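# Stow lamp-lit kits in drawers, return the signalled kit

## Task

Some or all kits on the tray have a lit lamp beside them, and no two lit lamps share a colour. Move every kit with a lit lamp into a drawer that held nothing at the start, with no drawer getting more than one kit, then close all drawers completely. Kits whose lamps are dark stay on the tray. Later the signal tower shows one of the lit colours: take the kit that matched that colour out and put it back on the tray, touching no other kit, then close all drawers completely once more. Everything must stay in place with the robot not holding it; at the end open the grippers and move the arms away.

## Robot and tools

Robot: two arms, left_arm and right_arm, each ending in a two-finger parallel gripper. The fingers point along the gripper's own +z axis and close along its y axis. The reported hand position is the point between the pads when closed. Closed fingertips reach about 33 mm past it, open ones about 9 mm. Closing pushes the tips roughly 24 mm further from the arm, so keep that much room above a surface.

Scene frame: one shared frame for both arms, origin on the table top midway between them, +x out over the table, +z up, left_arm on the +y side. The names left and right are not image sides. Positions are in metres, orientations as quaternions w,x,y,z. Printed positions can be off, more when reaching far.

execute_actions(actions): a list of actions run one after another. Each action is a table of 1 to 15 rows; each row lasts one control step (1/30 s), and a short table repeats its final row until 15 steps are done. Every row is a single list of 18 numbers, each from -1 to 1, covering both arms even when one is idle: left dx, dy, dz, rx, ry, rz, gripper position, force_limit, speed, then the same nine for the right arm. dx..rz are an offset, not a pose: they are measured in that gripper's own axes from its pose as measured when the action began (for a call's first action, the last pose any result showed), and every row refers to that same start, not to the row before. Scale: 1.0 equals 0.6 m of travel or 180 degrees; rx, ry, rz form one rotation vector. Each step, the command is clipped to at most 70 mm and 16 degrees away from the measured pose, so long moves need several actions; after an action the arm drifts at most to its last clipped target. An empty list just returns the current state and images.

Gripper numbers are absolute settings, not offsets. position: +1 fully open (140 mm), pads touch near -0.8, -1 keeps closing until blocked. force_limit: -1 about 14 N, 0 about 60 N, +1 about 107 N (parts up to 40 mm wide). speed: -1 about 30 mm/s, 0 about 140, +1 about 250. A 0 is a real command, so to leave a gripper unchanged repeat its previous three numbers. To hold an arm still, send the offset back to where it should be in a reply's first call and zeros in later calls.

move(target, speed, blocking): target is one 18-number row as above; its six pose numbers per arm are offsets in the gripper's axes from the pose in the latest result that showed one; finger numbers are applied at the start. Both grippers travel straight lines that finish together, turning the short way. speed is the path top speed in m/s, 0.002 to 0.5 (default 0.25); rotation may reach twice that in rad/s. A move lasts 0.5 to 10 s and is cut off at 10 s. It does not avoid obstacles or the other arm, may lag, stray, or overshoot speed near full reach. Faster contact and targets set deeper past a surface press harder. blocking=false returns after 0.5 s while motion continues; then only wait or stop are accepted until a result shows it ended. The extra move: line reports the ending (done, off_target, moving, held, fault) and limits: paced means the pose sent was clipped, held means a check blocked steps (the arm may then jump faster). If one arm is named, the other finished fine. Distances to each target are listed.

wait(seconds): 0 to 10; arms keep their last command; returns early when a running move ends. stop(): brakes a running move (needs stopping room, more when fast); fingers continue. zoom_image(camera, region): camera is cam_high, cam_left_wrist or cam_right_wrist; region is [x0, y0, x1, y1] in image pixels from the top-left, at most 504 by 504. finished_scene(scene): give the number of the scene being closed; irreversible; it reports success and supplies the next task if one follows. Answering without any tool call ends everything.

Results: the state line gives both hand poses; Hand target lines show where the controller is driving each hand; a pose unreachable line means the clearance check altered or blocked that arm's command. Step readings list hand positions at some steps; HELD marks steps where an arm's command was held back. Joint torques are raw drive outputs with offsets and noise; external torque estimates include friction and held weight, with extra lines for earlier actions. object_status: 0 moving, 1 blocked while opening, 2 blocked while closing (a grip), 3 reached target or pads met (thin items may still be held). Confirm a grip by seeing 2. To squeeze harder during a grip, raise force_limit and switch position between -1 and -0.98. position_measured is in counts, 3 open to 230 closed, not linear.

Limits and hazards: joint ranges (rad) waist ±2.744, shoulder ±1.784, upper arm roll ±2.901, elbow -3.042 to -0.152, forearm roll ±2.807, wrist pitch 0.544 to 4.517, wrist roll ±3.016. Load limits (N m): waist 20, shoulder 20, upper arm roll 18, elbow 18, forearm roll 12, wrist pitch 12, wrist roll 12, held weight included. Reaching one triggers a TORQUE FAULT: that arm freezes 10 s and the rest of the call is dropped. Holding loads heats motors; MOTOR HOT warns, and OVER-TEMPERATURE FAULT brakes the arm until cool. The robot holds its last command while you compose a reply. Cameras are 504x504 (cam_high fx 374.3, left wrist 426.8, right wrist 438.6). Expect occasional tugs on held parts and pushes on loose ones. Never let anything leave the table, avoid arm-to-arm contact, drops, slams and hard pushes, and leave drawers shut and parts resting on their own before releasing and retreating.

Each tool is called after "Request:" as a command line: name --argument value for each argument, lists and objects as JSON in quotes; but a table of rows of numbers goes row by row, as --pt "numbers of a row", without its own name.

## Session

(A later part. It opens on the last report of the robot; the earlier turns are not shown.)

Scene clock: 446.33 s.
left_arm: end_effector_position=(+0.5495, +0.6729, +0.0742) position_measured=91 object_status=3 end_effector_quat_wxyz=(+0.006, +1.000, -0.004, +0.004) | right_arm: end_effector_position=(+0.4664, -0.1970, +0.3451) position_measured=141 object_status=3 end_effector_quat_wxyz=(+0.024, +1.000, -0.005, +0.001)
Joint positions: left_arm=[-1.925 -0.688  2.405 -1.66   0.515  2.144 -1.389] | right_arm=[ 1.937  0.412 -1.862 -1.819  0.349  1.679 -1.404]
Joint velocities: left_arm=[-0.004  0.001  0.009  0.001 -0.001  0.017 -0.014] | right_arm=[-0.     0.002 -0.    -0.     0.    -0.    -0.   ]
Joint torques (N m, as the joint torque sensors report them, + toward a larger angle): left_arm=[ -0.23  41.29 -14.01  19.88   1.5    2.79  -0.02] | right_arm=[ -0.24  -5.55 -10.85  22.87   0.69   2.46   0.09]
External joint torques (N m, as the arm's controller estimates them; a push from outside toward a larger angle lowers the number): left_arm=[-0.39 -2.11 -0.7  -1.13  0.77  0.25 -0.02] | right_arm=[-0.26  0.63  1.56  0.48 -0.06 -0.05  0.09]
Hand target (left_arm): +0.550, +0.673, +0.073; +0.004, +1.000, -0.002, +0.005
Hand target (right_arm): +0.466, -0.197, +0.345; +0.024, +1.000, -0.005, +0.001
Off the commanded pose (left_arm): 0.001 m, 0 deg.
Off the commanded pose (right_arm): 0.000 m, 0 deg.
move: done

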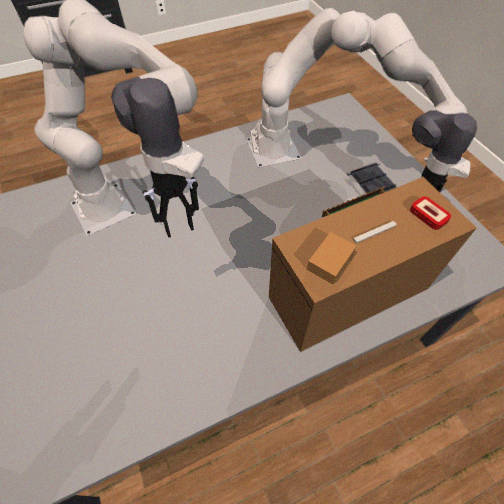

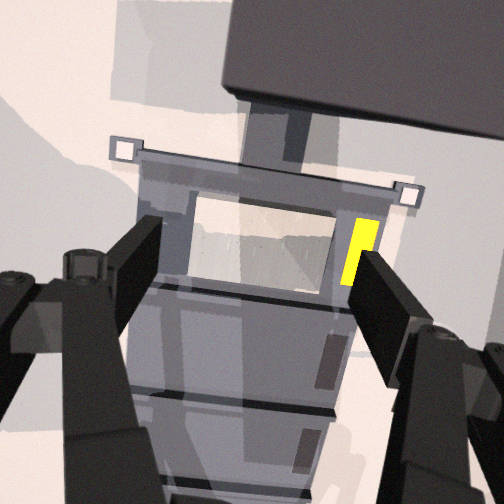

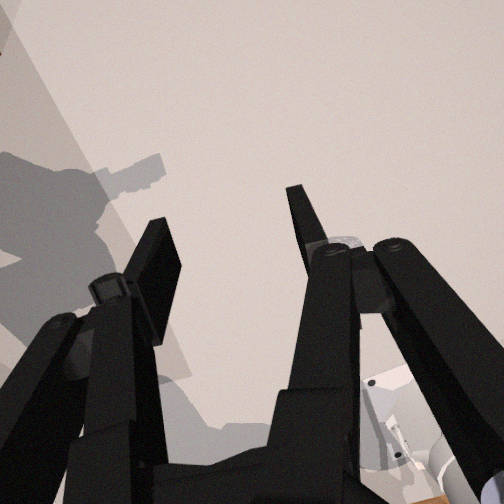

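Request:
move --target '[0.004,0.004,0.047,0,0,0,0.3,0,0,0,0,0,0,0,0,-0.1,0,0]' --speed 0.05

Request:
move --target '[0,0,0,0,0,0,-1,0,0,0,0,0,0,0,0,-0.1,0,0]'

Request:
move --target '[-0.03,0,-0.38,0,0,0,-1,0,0,0,0,0,0,0,0,-0.1,0,0]' --speed 0.2

Request:
move --target '[0,0.43,0,0,0,0,-1,0,0,0,0,0,0,0,0,-0.1,0,0]' --speed 0.2

Scene clock: 449.30 s.
left_arm: end_effector_position=(+0.5515, +0.6700, +0.0472) position_measured=91 object_status=3 end_effector_quat_wxyz=(+0.008, +1.000, -0.004, +0.004) | right_arm: end_effector_position=(+0.4664, -0.1970, +0.3451) position_measured=141 object_status=3 end_effector_quat_wxyz=(+0.024, +1.000, -0.005, +0.001)
Joint positions: left_arm=[-1.949 -0.728  2.433 -1.662  0.536  2.183 -1.402] | right_arm=[ 1.937  0.412 -1.862 -1.819  0.349  1.679 -1.404]
Joint velocities: left_arm=[-0.004 -0.001  0.006  0.001  0.001  0.016 -0.006] | right_arm=[ 0.001 -0.     0.001  0.001 -0.    -0.001 -0.002]
Joint torques (N m, as the joint torque sensors report them, + toward a larger angle): left_arm=[ -1.45  41.29 -13.44  19.55   1.58   2.79  -0.05] | right_arm=[ -0.48  -5.82 -10.76  22.89   0.69   2.43   0.1 ]
External joint torques (N m, as the arm's controller estimates them; a push from outside toward a larger angle lowers the number): left_arm=[-1.74 -3.04 -0.01 -1.01  0.88  0.26 -0.05] | right_arm=[-0.68  0.29  1.48  0.46 -0.09 -0.07  0.1 ]
Hand target (left_arm): +0.552, +0.670, +0.046; +0.006, +1.000, -0.004, +0.005
Hand target (right_arm): +0.466, -0.197, +0.345; +0.024, +1.000, -0.005, +0.001
Off the commanded pose (left_arm): 0.001 m, 0 deg.
Off the commanded pose (right_arm): 0.000 m, 0 deg.
move: done

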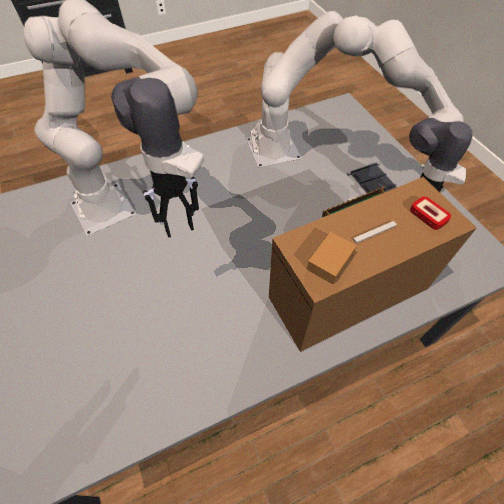

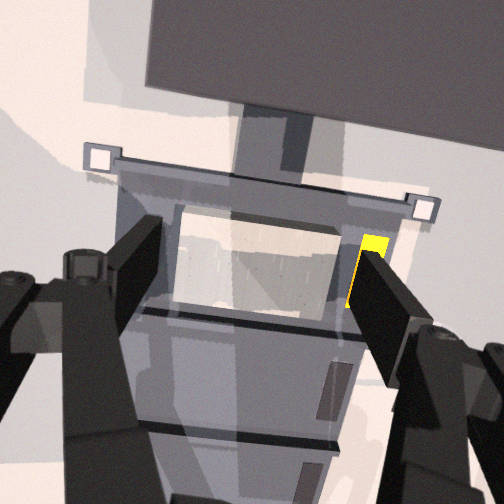

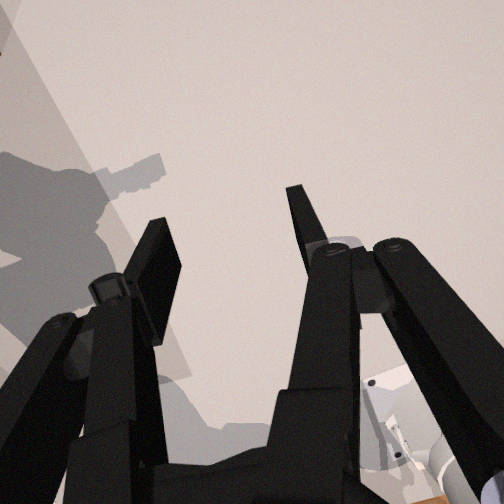

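Scene clock: 449.80 s.
left_arm: end_effector_position=(+0.5517, +0.6712, +0.0480) position_measured=132 object_status=2 end_effector_quat_wxyz=(+0.007, +1.000, -0.004, +0.004) | right_arm: end_effector_position=(+0.4664, -0.1970, +0.3451) position_measured=141 object_status=3 end_effector_quat_wxyz=(+0.024, +1.000, -0.005, +0.001)
Joint positions: left_arm=[-1.948 -0.727  2.433 -1.661  0.536  2.184 -1.402] | right_arm=[ 1.937  0.412 -1.862 -1.819  0.349  1.679 -1.404]
Joint velocities: left_arm=[-0.001  0.     0.    -0.     0.    -0.     0.001] | right_arm=[ 0.     0.001 -0.    -0.001 -0.    -0.001 -0.002]
Joint torques (N m, as the joint torque sensors report them, + toward a larger angle): left_arm=[ -0.16  40.26 -14.83  19.74   0.52   2.47   0.12] | right_arm=[ -0.5   -5.59 -10.7   22.83   0.7    2.48   0.1 ]
External joint torques (N m, as the arm's controller estimates them; a push from outside toward a larger angle lowers the number): left_arm=[-0.11 -4.12 -1.2  -0.78 -0.19 -0.07  0.12] | right_arm=[-0.57  0.58  1.67  0.43 -0.07 -0.03  0.09]
Hand target (left_arm): +0.552, +0.670, +0.047; +0.008, +1.000, -0.004, +0.004
Hand target (right_arm): +0.466, -0.197, +0.345; +0.024, +1.000, -0.005, +0.001
Off the commanded pose (left_arm): 0.001 m, 0 deg.
Off the commanded pose (right_arm): 0.000 m, 0 deg.
move: done

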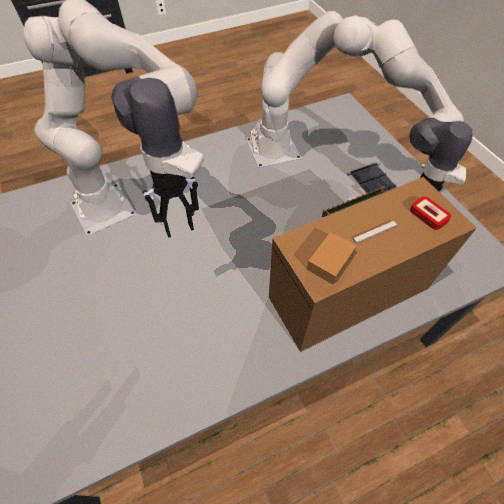

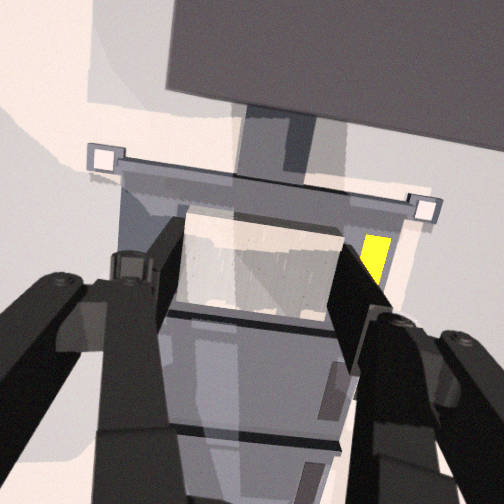

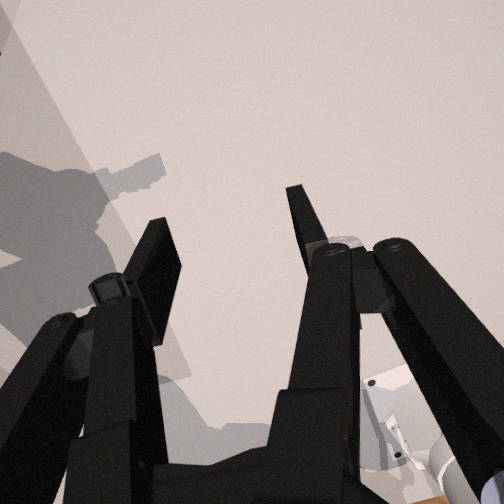

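Scene clock: 451.63 s.
left_arm: end_effector_position=(+0.5297, +0.6772, +0.2745) position_measured=132 object_status=2 end_effector_quat_wxyz=(+0.003, +1.000, -0.000, +0.002) | right_arm: end_effector_position=(+0.4664, -0.1970, +0.3451) position_measured=141 object_status=3 end_effector_quat_wxyz=(+0.024, +1.000, -0.005, +0.001)
Joint positions: left_arm=[-1.836 -0.463  2.273 -1.469  0.347  1.769 -1.284] | right_arm=[ 1.937  0.412 -1.862 -1.819  0.349  1.679 -1.404]
Joint velocities: left_arm=[-0.001  0.001  0.001  0.002 -0.001 -0.012  0.01 ] | right_arm=[-0.     0.001  0.     0.001  0.     0.001 -0.001]
Joint torques (N m, as the joint torque sensors report them, + toward a larger angle): left_arm=[  1.91  34.64 -12.94  24.84  -0.31   2.19   0.39] | right_arm=[ -0.37  -5.61 -11.08  22.68   0.71   2.46   0.1 ]
External joint torques (N m, as the arm's controller estimates them; a push from outside toward a larger angle lowers the number): left_arm=[ 1.83 -2.88 -2.79  1.74 -1.15 -0.35  0.39] | right_arm=[-0.42  0.57  1.32  0.25 -0.06 -0.05  0.1 ]
Hand target (left_arm): +0.529, +0.677, +0.275; +0.006, +1.000, -0.002, +0.002
Hand target (right_arm): +0.466, -0.197, +0.345; +0.024, +1.000, -0.005, +0.001
Off the commanded pose (left_arm): 0.004 m, 1 deg.
Off the commanded pose (right_arm): 0.000 m, 0 deg.
move: off_target (left_arm)

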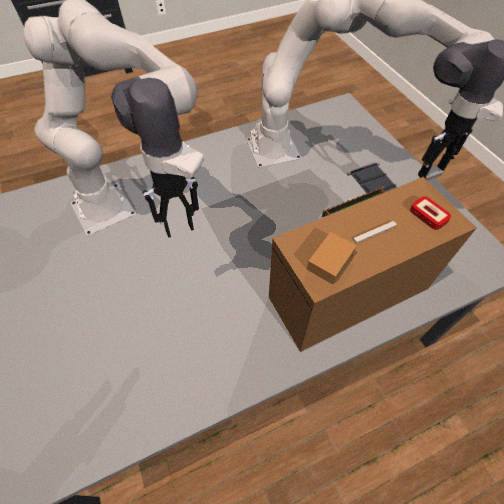

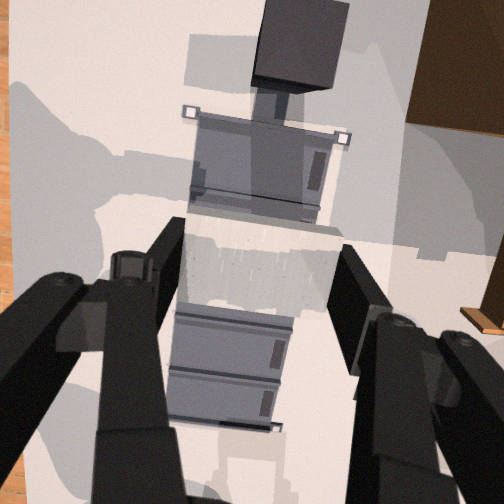

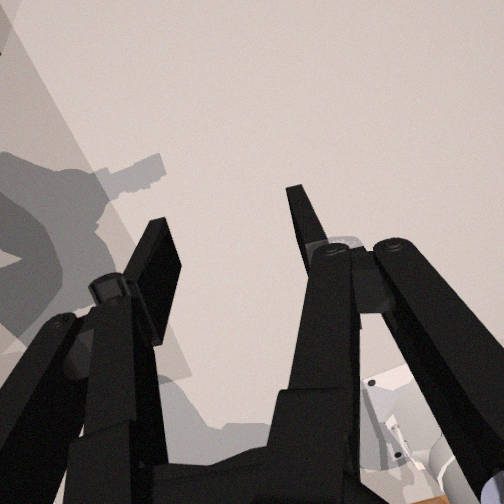

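Scene clock: 453.63 s.
left_arm: end_effector_position=(+0.5289, +0.4182, +0.2798) position_measured=132 object_status=2 end_effector_quat_wxyz=(+0.002, +1.000, -0.010, +0.002) | right_arm: end_effector_position=(+0.4664, -0.1970, +0.3451) position_measured=141 object_status=3 end_effector_quat_wxyz=(+0.024, +1.000, -0.005, +0.001)
Joint positions: left_arm=[-1.936 -0.146  2.103 -1.815  0.128  1.892 -1.553] | right_arm=[ 1.937  0.412 -1.862 -1.819  0.349  1.679 -1.404]
Joint velocities: left_arm=[-0.001  0.001 -0.001 -0.     0.    -0.    -0.032] | right_arm=[-0.001 -0.001  0.     0.     0.001  0.    -0.   ]
Joint torques (N m, as the joint torque sensors report them, + toward a larger angle): left_arm=[ 0.04 20.55 -4.2  22.64 -0.2   2.92 -0.09] | right_arm=[ -0.39  -5.72 -10.8   22.78   0.67   2.48   0.1 ]
External joint torques (N m, as the arm's controller estimates them; a push from outside toward a larger angle lowers the number): left_arm=[ 0.08 -1.39 -0.19 -1.63 -1.03  0.39 -0.09] | right_arm=[-0.28  0.57  1.73  0.4  -0.09 -0.03  0.09]
Hand target (left_arm): +0.530, +0.417, +0.280; +0.003, +1.000, -0.003, +0.003
Hand target (right_arm): +0.466, -0.197, +0.345; +0.024, +1.000, -0.005, +0.001
Off the commanded pose (left_arm): 0.004 m, 1 deg.
Off the commanded pose (right_arm): 0.000 m, 0 deg.
move: off_target (left_arm)

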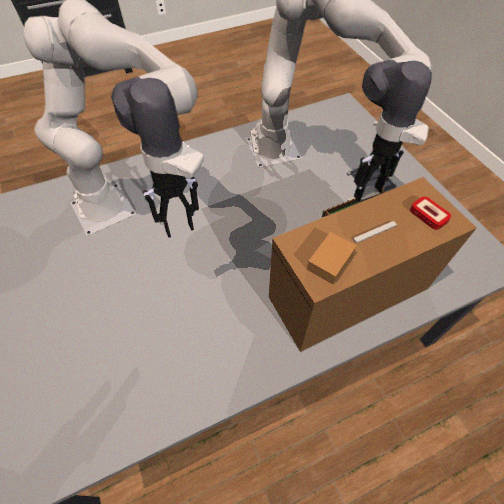

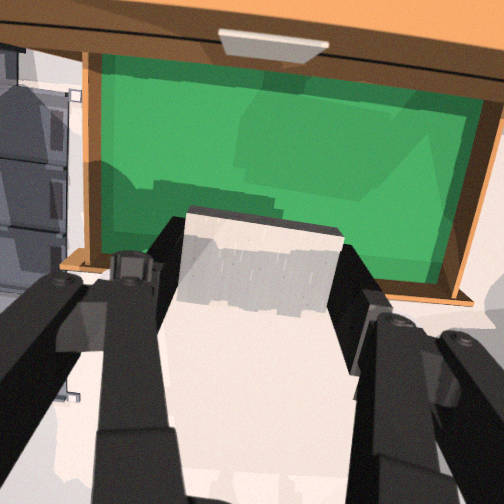

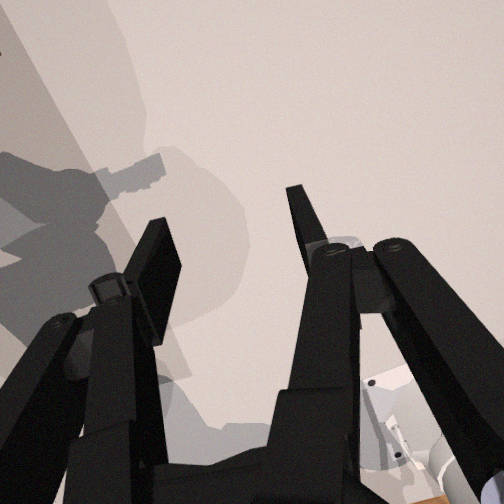

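Request:
move --target '[0.017,0,0.085,0,0,0,-1,0,0,0,0,0,0,0,0,-0.1,0,0]' --speed 0.07

Request:
move --target '[0,0,0.012,0,0,0,-1,0,0,0,0,0,0,0,0,-0.1,0,0]' --speed 0.02

Scene clock: 456.30 s.
left_arm: end_effector_position=(+0.5388, +0.4169, +0.2299) position_measured=132 object_status=2 end_effector_quat_wxyz=(+0.004, +1.000, -0.013, +0.002) | right_arm: end_effector_position=(+0.4664, -0.1970, +0.3451) position_measured=141 object_status=3 end_effector_quat_wxyz=(+0.024, +1.000, -0.005, +0.001)
Joint positions: left_arm=[-1.987 -0.239  2.134 -1.866  0.212  1.99  -1.605] | right_arm=[ 1.937  0.412 -1.862 -1.819  0.349  1.679 -1.404]
Joint velocities: left_arm=[-0.005 -0.     0.003  0.     0.004  0.01  -0.015] | right_arm=[-0.001 -0.001  0.     0.001 -0.    -0.001  0.001]
Joint torques (N m, as the joint torque sensors report them, + toward a larger angle): left_arm=[-1.02 22.8  -7.22 22.01  1.73  2.92 -0.15] | right_arm=[ -0.56  -5.71 -10.97  22.7    0.71   2.47   0.09]
External joint torques (N m, as the arm's controller estimates them; a push from outside toward a larger angle lowers the number): left_arm=[-1.12 -2.55 -0.94 -1.81  0.94  0.39 -0.15] | right_arm=[-0.45  0.62  1.56  0.35 -0.05 -0.04  0.09]
Hand target (left_arm): +0.540, +0.417, +0.229; +0.002, +1.000, -0.010, +0.003
Hand target (right_arm): +0.466, -0.197, +0.345; +0.024, +1.000, -0.005, +0.001
Off the commanded pose (left_arm): 0.002 m, 0 deg.
Off the commanded pose (right_arm): 0.000 m, 0 deg.
move: done

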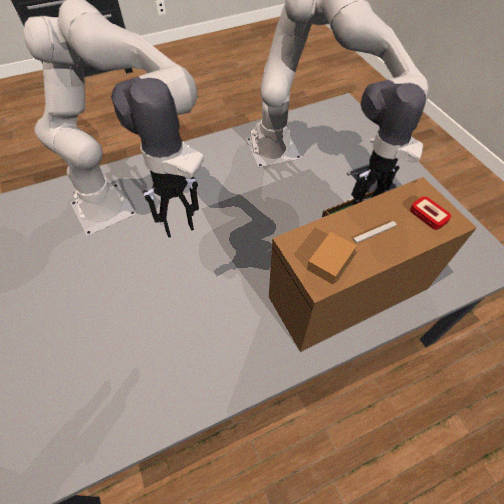

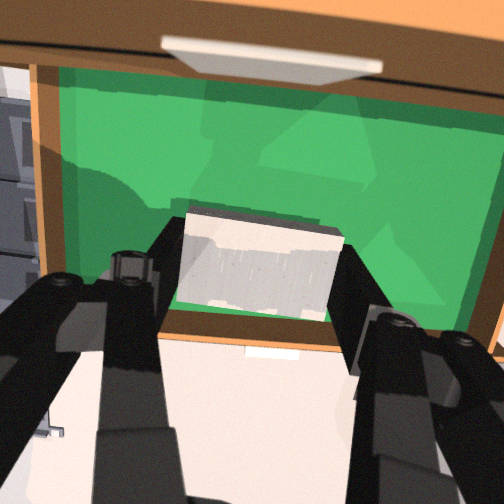

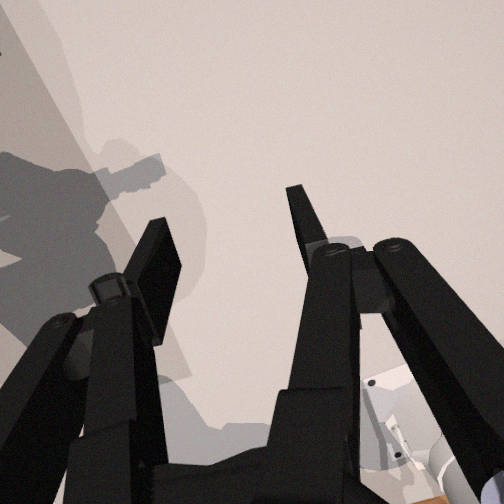

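Scene clock: 457.00 s.
left_arm: end_effector_position=(+0.5380, +0.4166, +0.2237) position_measured=132 object_status=2 end_effector_quat_wxyz=(+0.006, +1.000, -0.014, +0.000) | right_arm: end_effector_position=(+0.4664, -0.1970, +0.3451) position_measured=141 object_status=3 end_effector_quat_wxyz=(+0.024, +1.000, -0.005, +0.001)
Joint positions: left_arm=[-1.988 -0.246  2.136 -1.876  0.216  2.001 -1.607] | right_arm=[ 1.937  0.412 -1.862 -1.819  0.349  1.679 -1.404]
Joint velocities: left_arm=[-0.001  0.001  0.     0.     0.004  0.009 -0.003] | right_arm=[-0.001  0.002 -0.    -0.001  0.001  0.     0.001]
Joint torques (N m, as the joint torque sensors report them, + toward a larger angle): left_arm=[-1.82 23.43 -6.72 22.64  1.67  2.94 -0.03] | right_arm=[ -0.47  -5.67 -10.92  22.94   0.72   2.47   0.09]
External joint torques (N m, as the arm's controller estimates them; a push from outside toward a larger angle lowers the number): left_arm=[-1.69 -2.21 -0.05 -1.11  0.89  0.41 -0.03] | right_arm=[-0.52  0.47  1.48  0.52 -0.04 -0.05  0.08]
Hand target (left_arm): +0.539, +0.417, +0.223; +0.004, +1.000, -0.013, +0.002
Hand target (right_arm): +0.466, -0.197, +0.345; +0.024, +1.000, -0.005, +0.001
Off the commanded pose (left_arm): 0.001 m, 0 deg.
Off the commanded pose (right_arm): 0.000 m, 0 deg.
move: done

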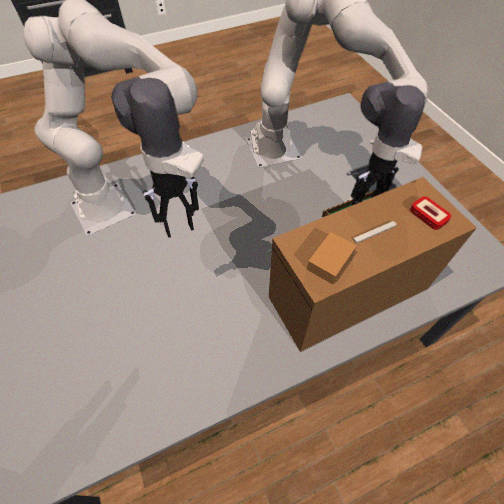

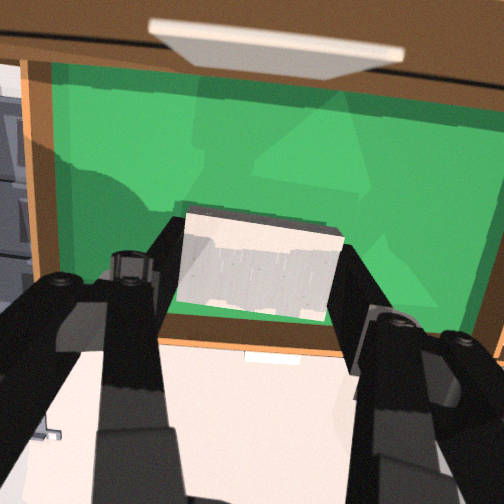

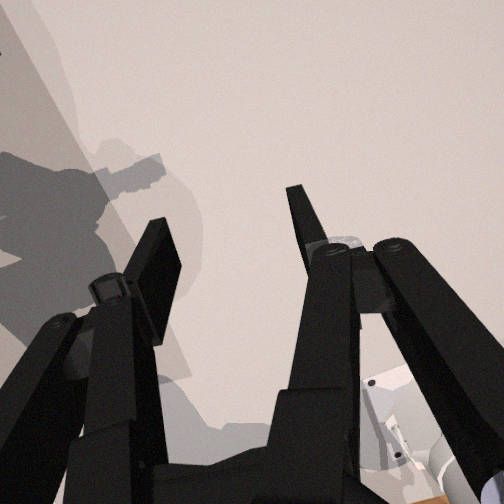

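Request:
move --target '[0,0,0.013,0,0,0,-1,0,0,0,0,0,0,0,0,-0.1,0,0]' --speed 0.02

Request:
move --target '[0,0,0,0,0,0,0.2,0,0,0,0,0,0,0,0,-0.1,0,0]'

Request:
move --target '[0,0,-0.12,0,0,0,0.2,0,0,0,0,0,0,0,0,-0.1,0,0]' --speed 0.15

Request:
move --target '[-0.15,0,0,0,0,0.5,-0.1,0,0,0,0,0,0,0,0,-0.1,0,0]' --speed 0.5

Request:
move --target '[0,0,0,0,0,0.48,-0.1,0,0,0,0,0,0,0,0,-0.1,0,0]' --speed 0.5

Scene clock: 461.13 s.
left_arm: end_effector_position=(+0.5372, +0.4164, +0.2170) position_measured=132 object_status=2 end_effector_quat_wxyz=(+0.007, +1.000, -0.014, -0.001) | right_arm: end_effector_position=(+0.4664, -0.1970, +0.3451) position_measured=141 object_status=3 end_effector_quat_wxyz=(+0.024, +1.000, -0.005, +0.001)
Joint positions: left_arm=[-1.989 -0.254  2.138 -1.886  0.221  2.013 -1.609] | right_arm=[ 1.937  0.412 -1.862 -1.819  0.349  1.679 -1.404]
Joint velocities: left_arm=[-0.     0.002  0.001 -0.     0.002  0.008 -0.004] | right_arm=[-0.001 -0.001 -0.001 -0.001 -0.001 -0.    -0.002]
Joint torques (N m, as the joint torque sensors report them, + toward a larger angle): left_arm=[-1.28 22.19 -6.9  22.54  1.76  2.96 -0.01] | right_arm=[ -0.48  -5.67 -10.8   22.95   0.71   2.44   0.09]
External joint torques (N m, as the arm's controller estimates them; a push from outside toward a larger angle lowers the number): left_arm=[-1.38 -3.58 -0.25 -1.08  0.98  0.45 -0.01] | right_arm=[-0.38  0.67  1.71  0.64 -0.05 -0.06  0.09]
Hand target (left_arm): +0.538, +0.416, +0.216; +0.006, +1.000, -0.014, +0.001
Hand target (right_arm): +0.466, -0.197, +0.345; +0.024, +1.000, -0.005, +0.001
Off the commanded pose (left_arm): 0.001 m, 0 deg.
Off the commanded pose (right_arm): 0.000 m, 0 deg.
move: done

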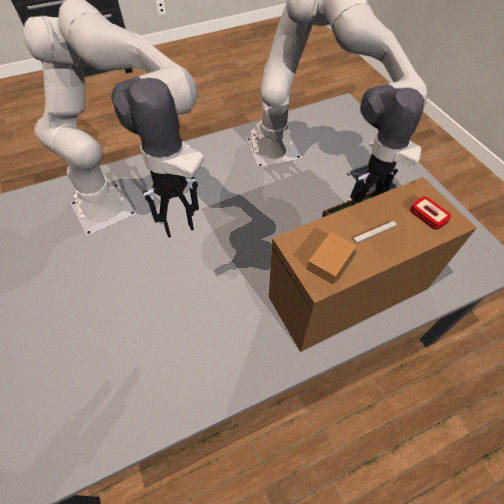

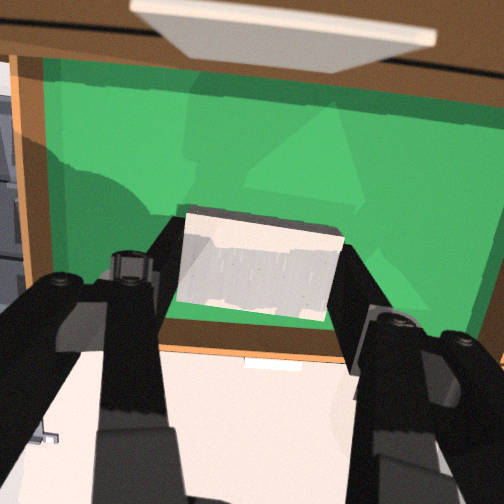

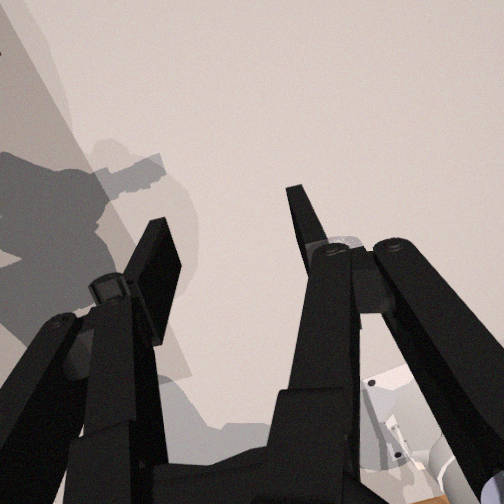

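Scene clock: 461.63 s.
left_arm: end_effector_position=(+0.5372, +0.4164, +0.2170) position_measured=104 object_status=3 end_effector_quat_wxyz=(+0.007, +1.000, -0.014, -0.001) | right_arm: end_effector_position=(+0.4664, -0.1970, +0.3451) position_measured=141 object_status=3 end_effector_quat_wxyz=(+0.024, +1.000, -0.005, +0.001)
Joint positions: left_arm=[-1.989 -0.254  2.138 -1.886  0.221  2.013 -1.609] | right_arm=[ 1.937  0.412 -1.862 -1.819  0.349  1.679 -1.404]
Joint velocities: left_arm=[-0.001 -0.001  0.001  0.     0.    -0.     0.001] | right_arm=[-0.001 -0.001 -0.001  0.002  0.    -0.001  0.001]
Joint torques (N m, as the joint torque sensors report them, + toward a larger angle): left_arm=[ 0.61 24.37 -7.99 22.63  0.76  2.43  0.09] | right_arm=[ -0.28  -5.71 -10.89  22.79   0.69   2.43   0.1 ]
External joint torques (N m, as the arm's controller estimates them; a push from outside toward a larger angle lowers the number): left_arm=[ 0.47 -1.28 -1.4  -0.97 -0.02 -0.08  0.09] | right_arm=[-0.09  0.69  1.72  0.43 -0.06 -0.08  0.1 ]
Hand target (left_arm): +0.537, +0.416, +0.217; +0.007, +1.000, -0.014, -0.001
Hand target (right_arm): +0.466, -0.197, +0.345; +0.024, +1.000, -0.005, +0.001
Off the commanded pose (left_arm): 0.000 m, 0 deg.
Off the commanded pose (right_arm): 0.000 m, 0 deg.
move: done

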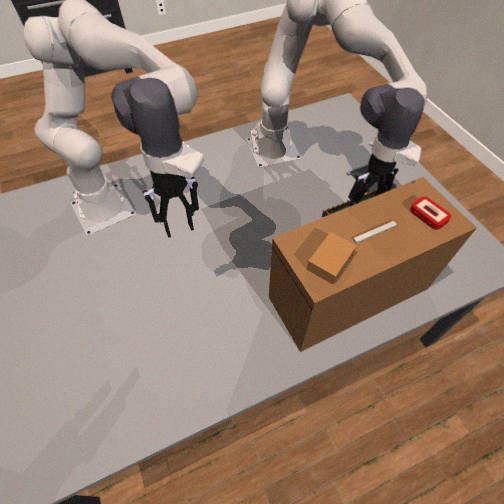

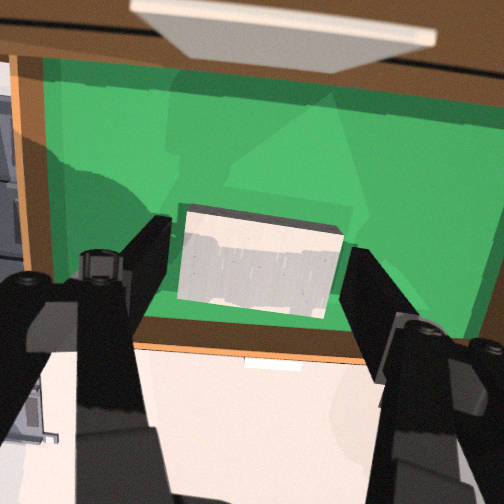

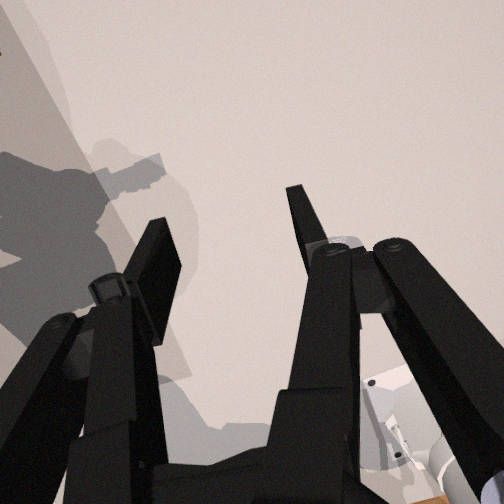

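Scene clock: 462.77 s.
left_arm: end_effector_position=(+0.5371, +0.4188, +0.2877) position_measured=104 object_status=3 end_effector_quat_wxyz=(+0.005, +1.000, -0.012, -0.000) | right_arm: end_effector_position=(+0.4664, -0.1970, +0.3451) position_measured=141 object_status=3 end_effector_quat_wxyz=(+0.024, +1.000, -0.005, +0.001)
Joint positions: left_arm=[-1.965 -0.195  2.111 -1.755  0.164  1.851 -1.573] | right_arm=[ 1.937  0.412 -1.862 -1.819  0.349  1.679 -1.404]
Joint velocities: left_arm=[ 0.001 -0.001  0.001  0.001 -0.001 -0.011  0.008] | right_arm=[ 0.     0.002 -0.     0.001 -0.    -0.    -0.001]
Joint torques (N m, as the joint torque sensors report them, + toward a larger angle): left_arm=[ 2.12 22.79 -6.88 25.18 -0.28  2.07  0.32] | right_arm=[ -0.62  -5.64 -10.89  22.5    0.69   2.43   0.08]
External joint torques (N m, as the arm's controller estimates them; a push from outside toward a larger angle lowers the number): left_arm=[ 2.07 -1.08 -1.67  1.02 -1.1  -0.46  0.32] | right_arm=[-0.64  0.57  1.54  0.09 -0.07 -0.08  0.08]
Hand target (left_arm): +0.536, +0.419, +0.289; +0.007, +1.000, -0.013, -0.001
Hand target (right_arm): +0.466, -0.197, +0.345; +0.024, +1.000, -0.005, +0.001
Off the commanded pose (left_arm): 0.002 m, 0 deg.
Off the commanded pose (right_arm): 0.000 m, 0 deg.
move: done

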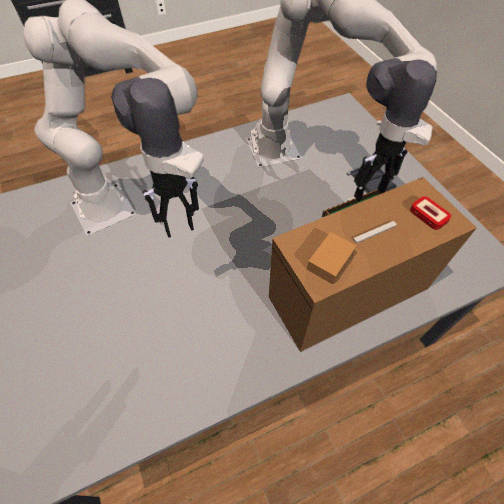

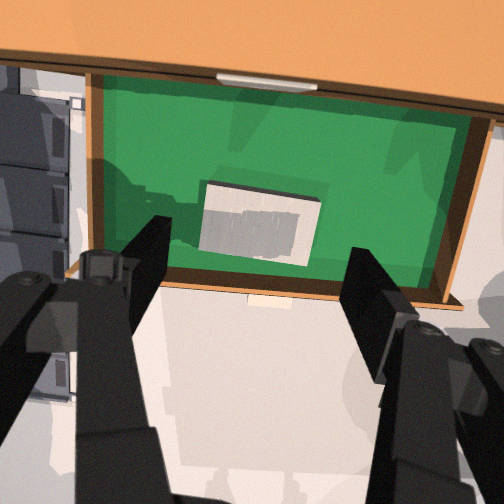

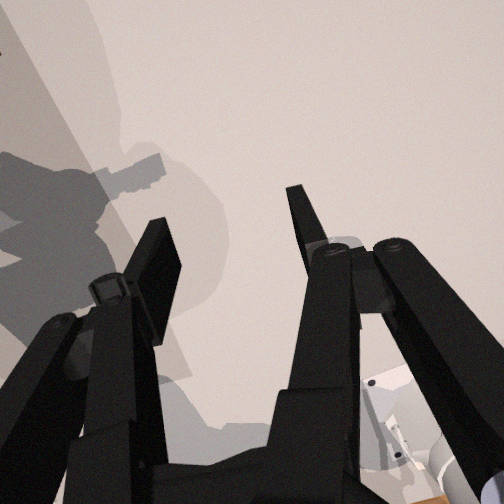

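Scene clock: 466.13 s.
left_arm: end_effector_position=(+0.4458, +0.4203, +0.2863) position_measured=141 object_status=3 end_effector_quat_wxyz=(+0.007, +0.701, -0.713, -0.002) | right_arm: end_effector_position=(+0.4664, -0.1970, +0.3451) position_measured=141 object_status=3 end_effector_quat_wxyz=(+0.024, +1.000, -0.005, +0.001)
Joint positions: left_arm=[-2.005  0.245  2.318 -2.073 -0.191  1.886  0.274] | right_arm=[ 1.937  0.412 -1.862 -1.819  0.349  1.679 -1.404]
Joint velocities: left_arm=[-0.002  0.     0.003 -0.     0.     0.003  0.028] | right_arm=[ 0.001  0.002 -0.001  0.    -0.     0.     0.002]
Joint torques (N m, as the joint torque sensors report them, + toward a larger angle): left_arm=[-1.67 14.01  5.2  22.31 -0.35  2.85  0.22] | right_arm=[ -0.49  -5.75 -10.78  22.91   0.68   2.46   0.07]
External joint torques (N m, as the arm's controller estimates them; a push from outside toward a larger angle lowers the number): left_arm=[-1.8  -0.3  -0.33 -1.55 -1.1   0.4   0.22] | right_arm=[-0.55  0.4   1.63  0.48 -0.08 -0.05  0.06]
Hand target (left_arm): +0.446, +0.419, +0.286; +0.006, +0.697, -0.717, -0.000
Hand target (right_arm): +0.466, -0.197, +0.345; +0.024, +1.000, -0.005, +0.001
Off the commanded pose (left_arm): 0.002 m, 1 deg.
Off the commanded pose (right_arm): 0.000 m, 0 deg.
move: done; limits=paced

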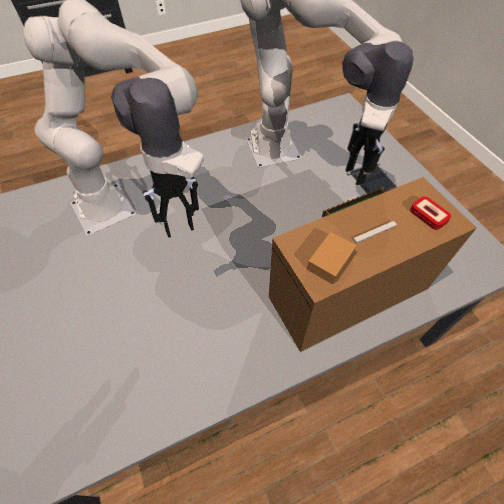

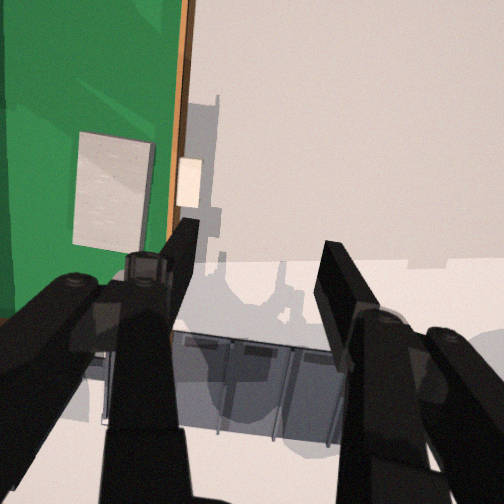

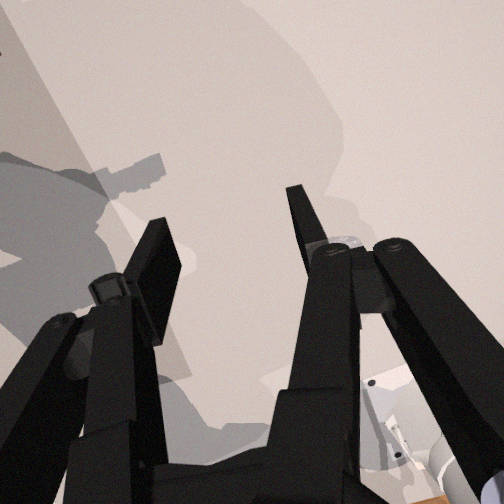

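Scene clock: 469.07 s.
left_arm: end_effector_position=(+0.4459, +0.4220, +0.2882) position_measured=141 object_status=3 end_effector_quat_wxyz=(-0.005, -0.029, +1.000, -0.002) | right_arm: end_effector_position=(+0.4664, -0.1970, +0.3451) position_measured=141 object_status=3 end_effector_quat_wxyz=(+0.024, +1.000, -0.005, +0.001)
Joint positions: left_arm=[-2.364  0.187  2.644 -2.073 -0.097  1.896  1.697] | right_arm=[ 1.937  0.412 -1.862 -1.819  0.349  1.679 -1.404]
Joint velocities: left_arm=[-0.001  0.001 -0.    -0.    -0.     0.001  0.03 ] | right_arm=[ 0.001  0.    -0.    -0.001  0.     0.    -0.001]
Joint torques (N m, as the joint torque sensors report them, + toward a larger angle): left_arm=[-0.55 21.55  2.18 21.41 -0.38  2.74  0.16] | right_arm=[ -0.53  -5.6  -10.75  22.7    0.71   2.48   0.1 ]
External joint torques (N m, as the arm's controller estimates them; a push from outside toward a larger angle lowers the number): left_arm=[-0.49 -0.58 -0.37 -2.78 -1.16  0.35  0.16] | right_arm=[-0.52  0.65  1.69  0.33 -0.06 -0.03  0.1 ]
Hand target (left_arm): +0.446, +0.421, +0.288; -0.004, -0.023, +1.000, -0.004
Hand target (right_arm): +0.466, -0.197, +0.345; +0.024, +1.000, -0.005, +0.001
Off the commanded pose (left_arm): 0.003 m, 1 deg.
Off the commanded pose (right_arm): 0.000 m, 0 deg.
move: done; limits=paced

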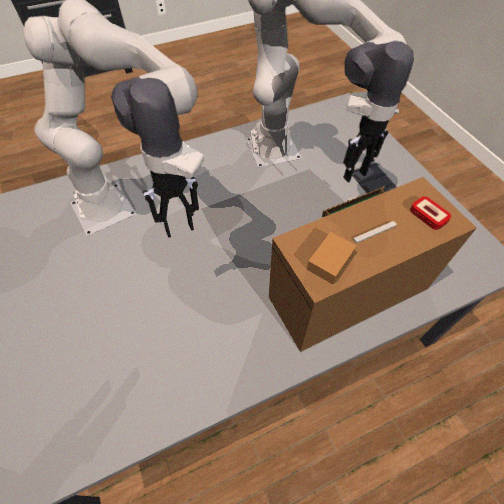

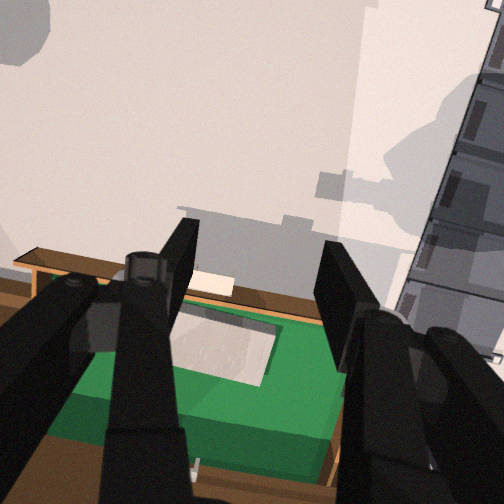

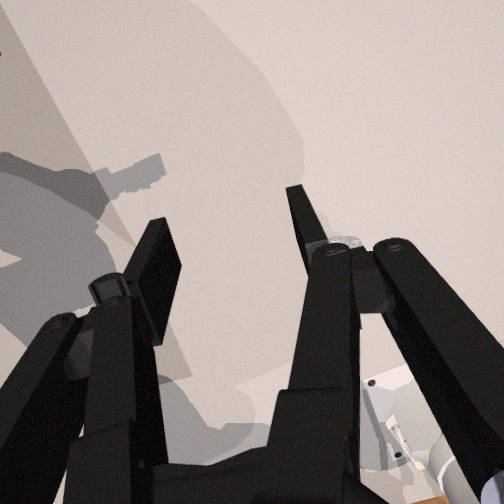

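Request:
move --target '[-0.005,-0.017,0.05,0,-0.148,0,-0.1,0,0,0,0,0,0,0,0,-0.1,0,0]' --speed 0.2

Request:
move --target '[0.001,0,0.077,0,0,0,-0.1,0,0,0,0,0,0,0,0,-0.1,0,0]' --speed 0.06

Scene clock: 472.70 s.
left_arm: end_effector_position=(+0.4506, +0.4077, +0.2592) position_measured=141 object_status=3 end_effector_quat_wxyz=(+0.224, -0.030, +0.974, +0.001) | right_arm: end_effector_position=(+0.4664, -0.1970, +0.3451) position_measured=141 object_status=3 end_effector_quat_wxyz=(+0.024, +1.000, -0.005, +0.001)
Joint positions: left_arm=[-2.539  0.525  2.754 -2.633 -0.397  2.566  1.883] | right_arm=[ 1.937  0.412 -1.862 -1.819  0.349  1.679 -1.404]
Joint velocities: left_arm=[-0.007 -0.001  0.005  0.     0.     0.013  0.012] | right_arm=[ 0.003  0.     0.     0.001 -0.    -0.    -0.002]
Joint torques (N m, as the joint torque sensors report them, + toward a larger angle): left_arm=[-1.5   9.85  4.15 21.15  0.03  3.57  0.3 ] | right_arm=[ -0.32  -5.81 -10.8   22.89   0.7    2.48   0.14]
External joint torques (N m, as the arm's controller estimates them; a push from outside toward a larger angle lowers the number): left_arm=[-1.44 -2.51  0.01 -2.45 -0.78  0.4   0.31] | right_arm=[-0.38  0.41  1.63  0.44 -0.07 -0.03  0.13]
Hand target (left_arm): +0.451, +0.408, +0.258; +0.225, -0.027, +0.974, +0.001
Hand target (right_arm): +0.466, -0.197, +0.345; +0.024, +1.000, -0.005, +0.001
Off the commanded pose (left_arm): 0.004 m, 0 deg.
Off the commanded pose (right_arm): 0.000 m, 0 deg.
move: off_target (left_arm)

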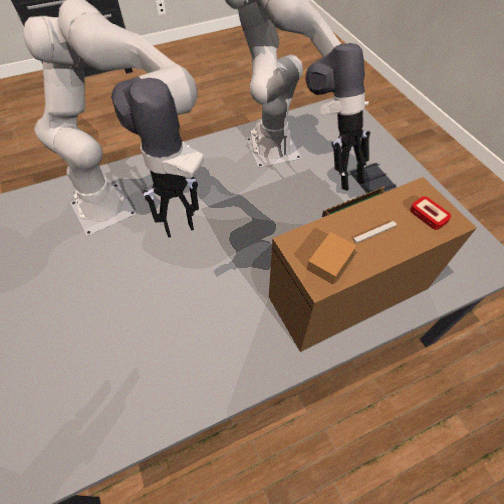

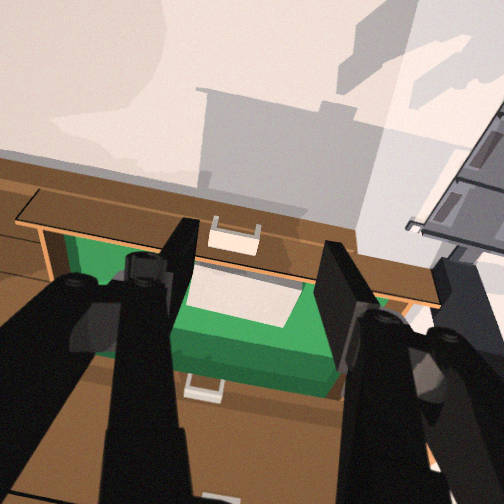

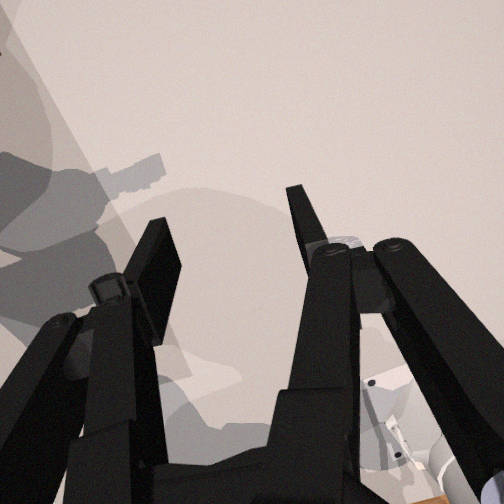

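Scene clock: 473.97 s.
left_arm: end_effector_position=(+0.4709, +0.4061, +0.2181) position_measured=141 object_status=3 end_effector_quat_wxyz=(+0.224, -0.028, +0.974, -0.002) | right_arm: end_effector_position=(+0.4664, -0.1970, +0.3451) position_measured=141 object_status=3 end_effector_quat_wxyz=(+0.024, +1.000, -0.005, +0.001)
Joint positions: left_arm=[-2.538  0.385  2.724 -2.636 -0.397  2.709  1.883] | right_arm=[ 1.937  0.412 -1.862 -1.819  0.349  1.679 -1.404]
Joint velocities: left_arm=[-0.    -0.001 -0.    -0.    -0.001  0.011 -0.001] | right_arm=[-0.     0.002  0.001 -0.     0.     0.    -0.   ]
Joint torques (N m, as the joint torque sensors report them, + toward a larger angle): left_arm=[ 2.06 13.1   1.92 21.52  1.05  3.44 -0.02] | right_arm=[ -0.42  -5.72 -10.97  22.89   0.7    2.47   0.1 ]
External joint torques (N m, as the arm's controller estimates them; a push from outside toward a larger angle lowers the number): left_arm=[ 2.06 -2.61 -1.47 -1.02  0.24  0.27 -0.01] | right_arm=[-0.49  0.42  1.4   0.5  -0.06 -0.04  0.1 ]
Hand target (left_arm): +0.471, +0.407, +0.218; +0.225, -0.029, +0.974, -0.001
Hand target (right_arm): +0.466, -0.197, +0.345; +0.024, +1.000, -0.005, +0.001
Off the commanded pose (left_arm): 0.002 m, 0 deg.
Off the commanded pose (right_arm): 0.000 m, 0 deg.
move: done

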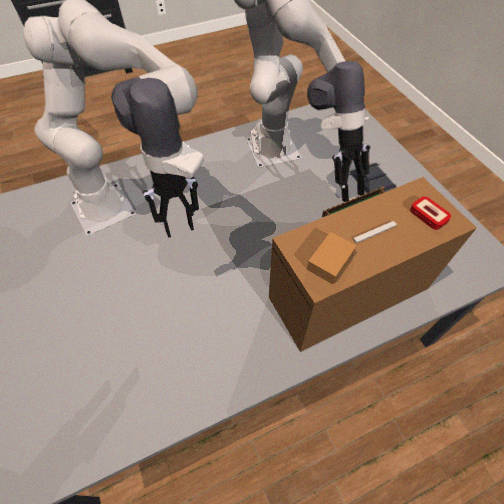

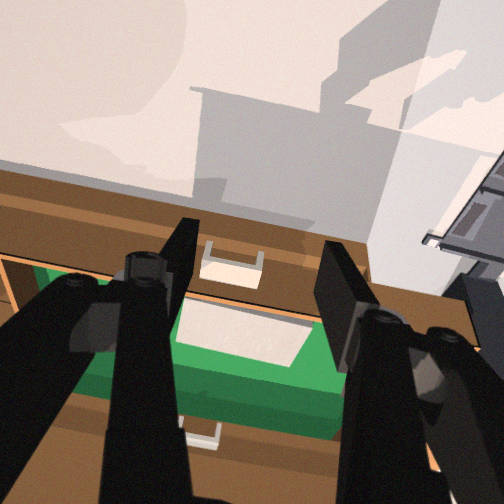

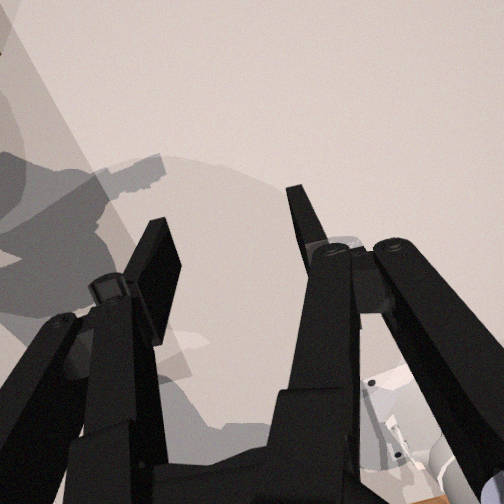

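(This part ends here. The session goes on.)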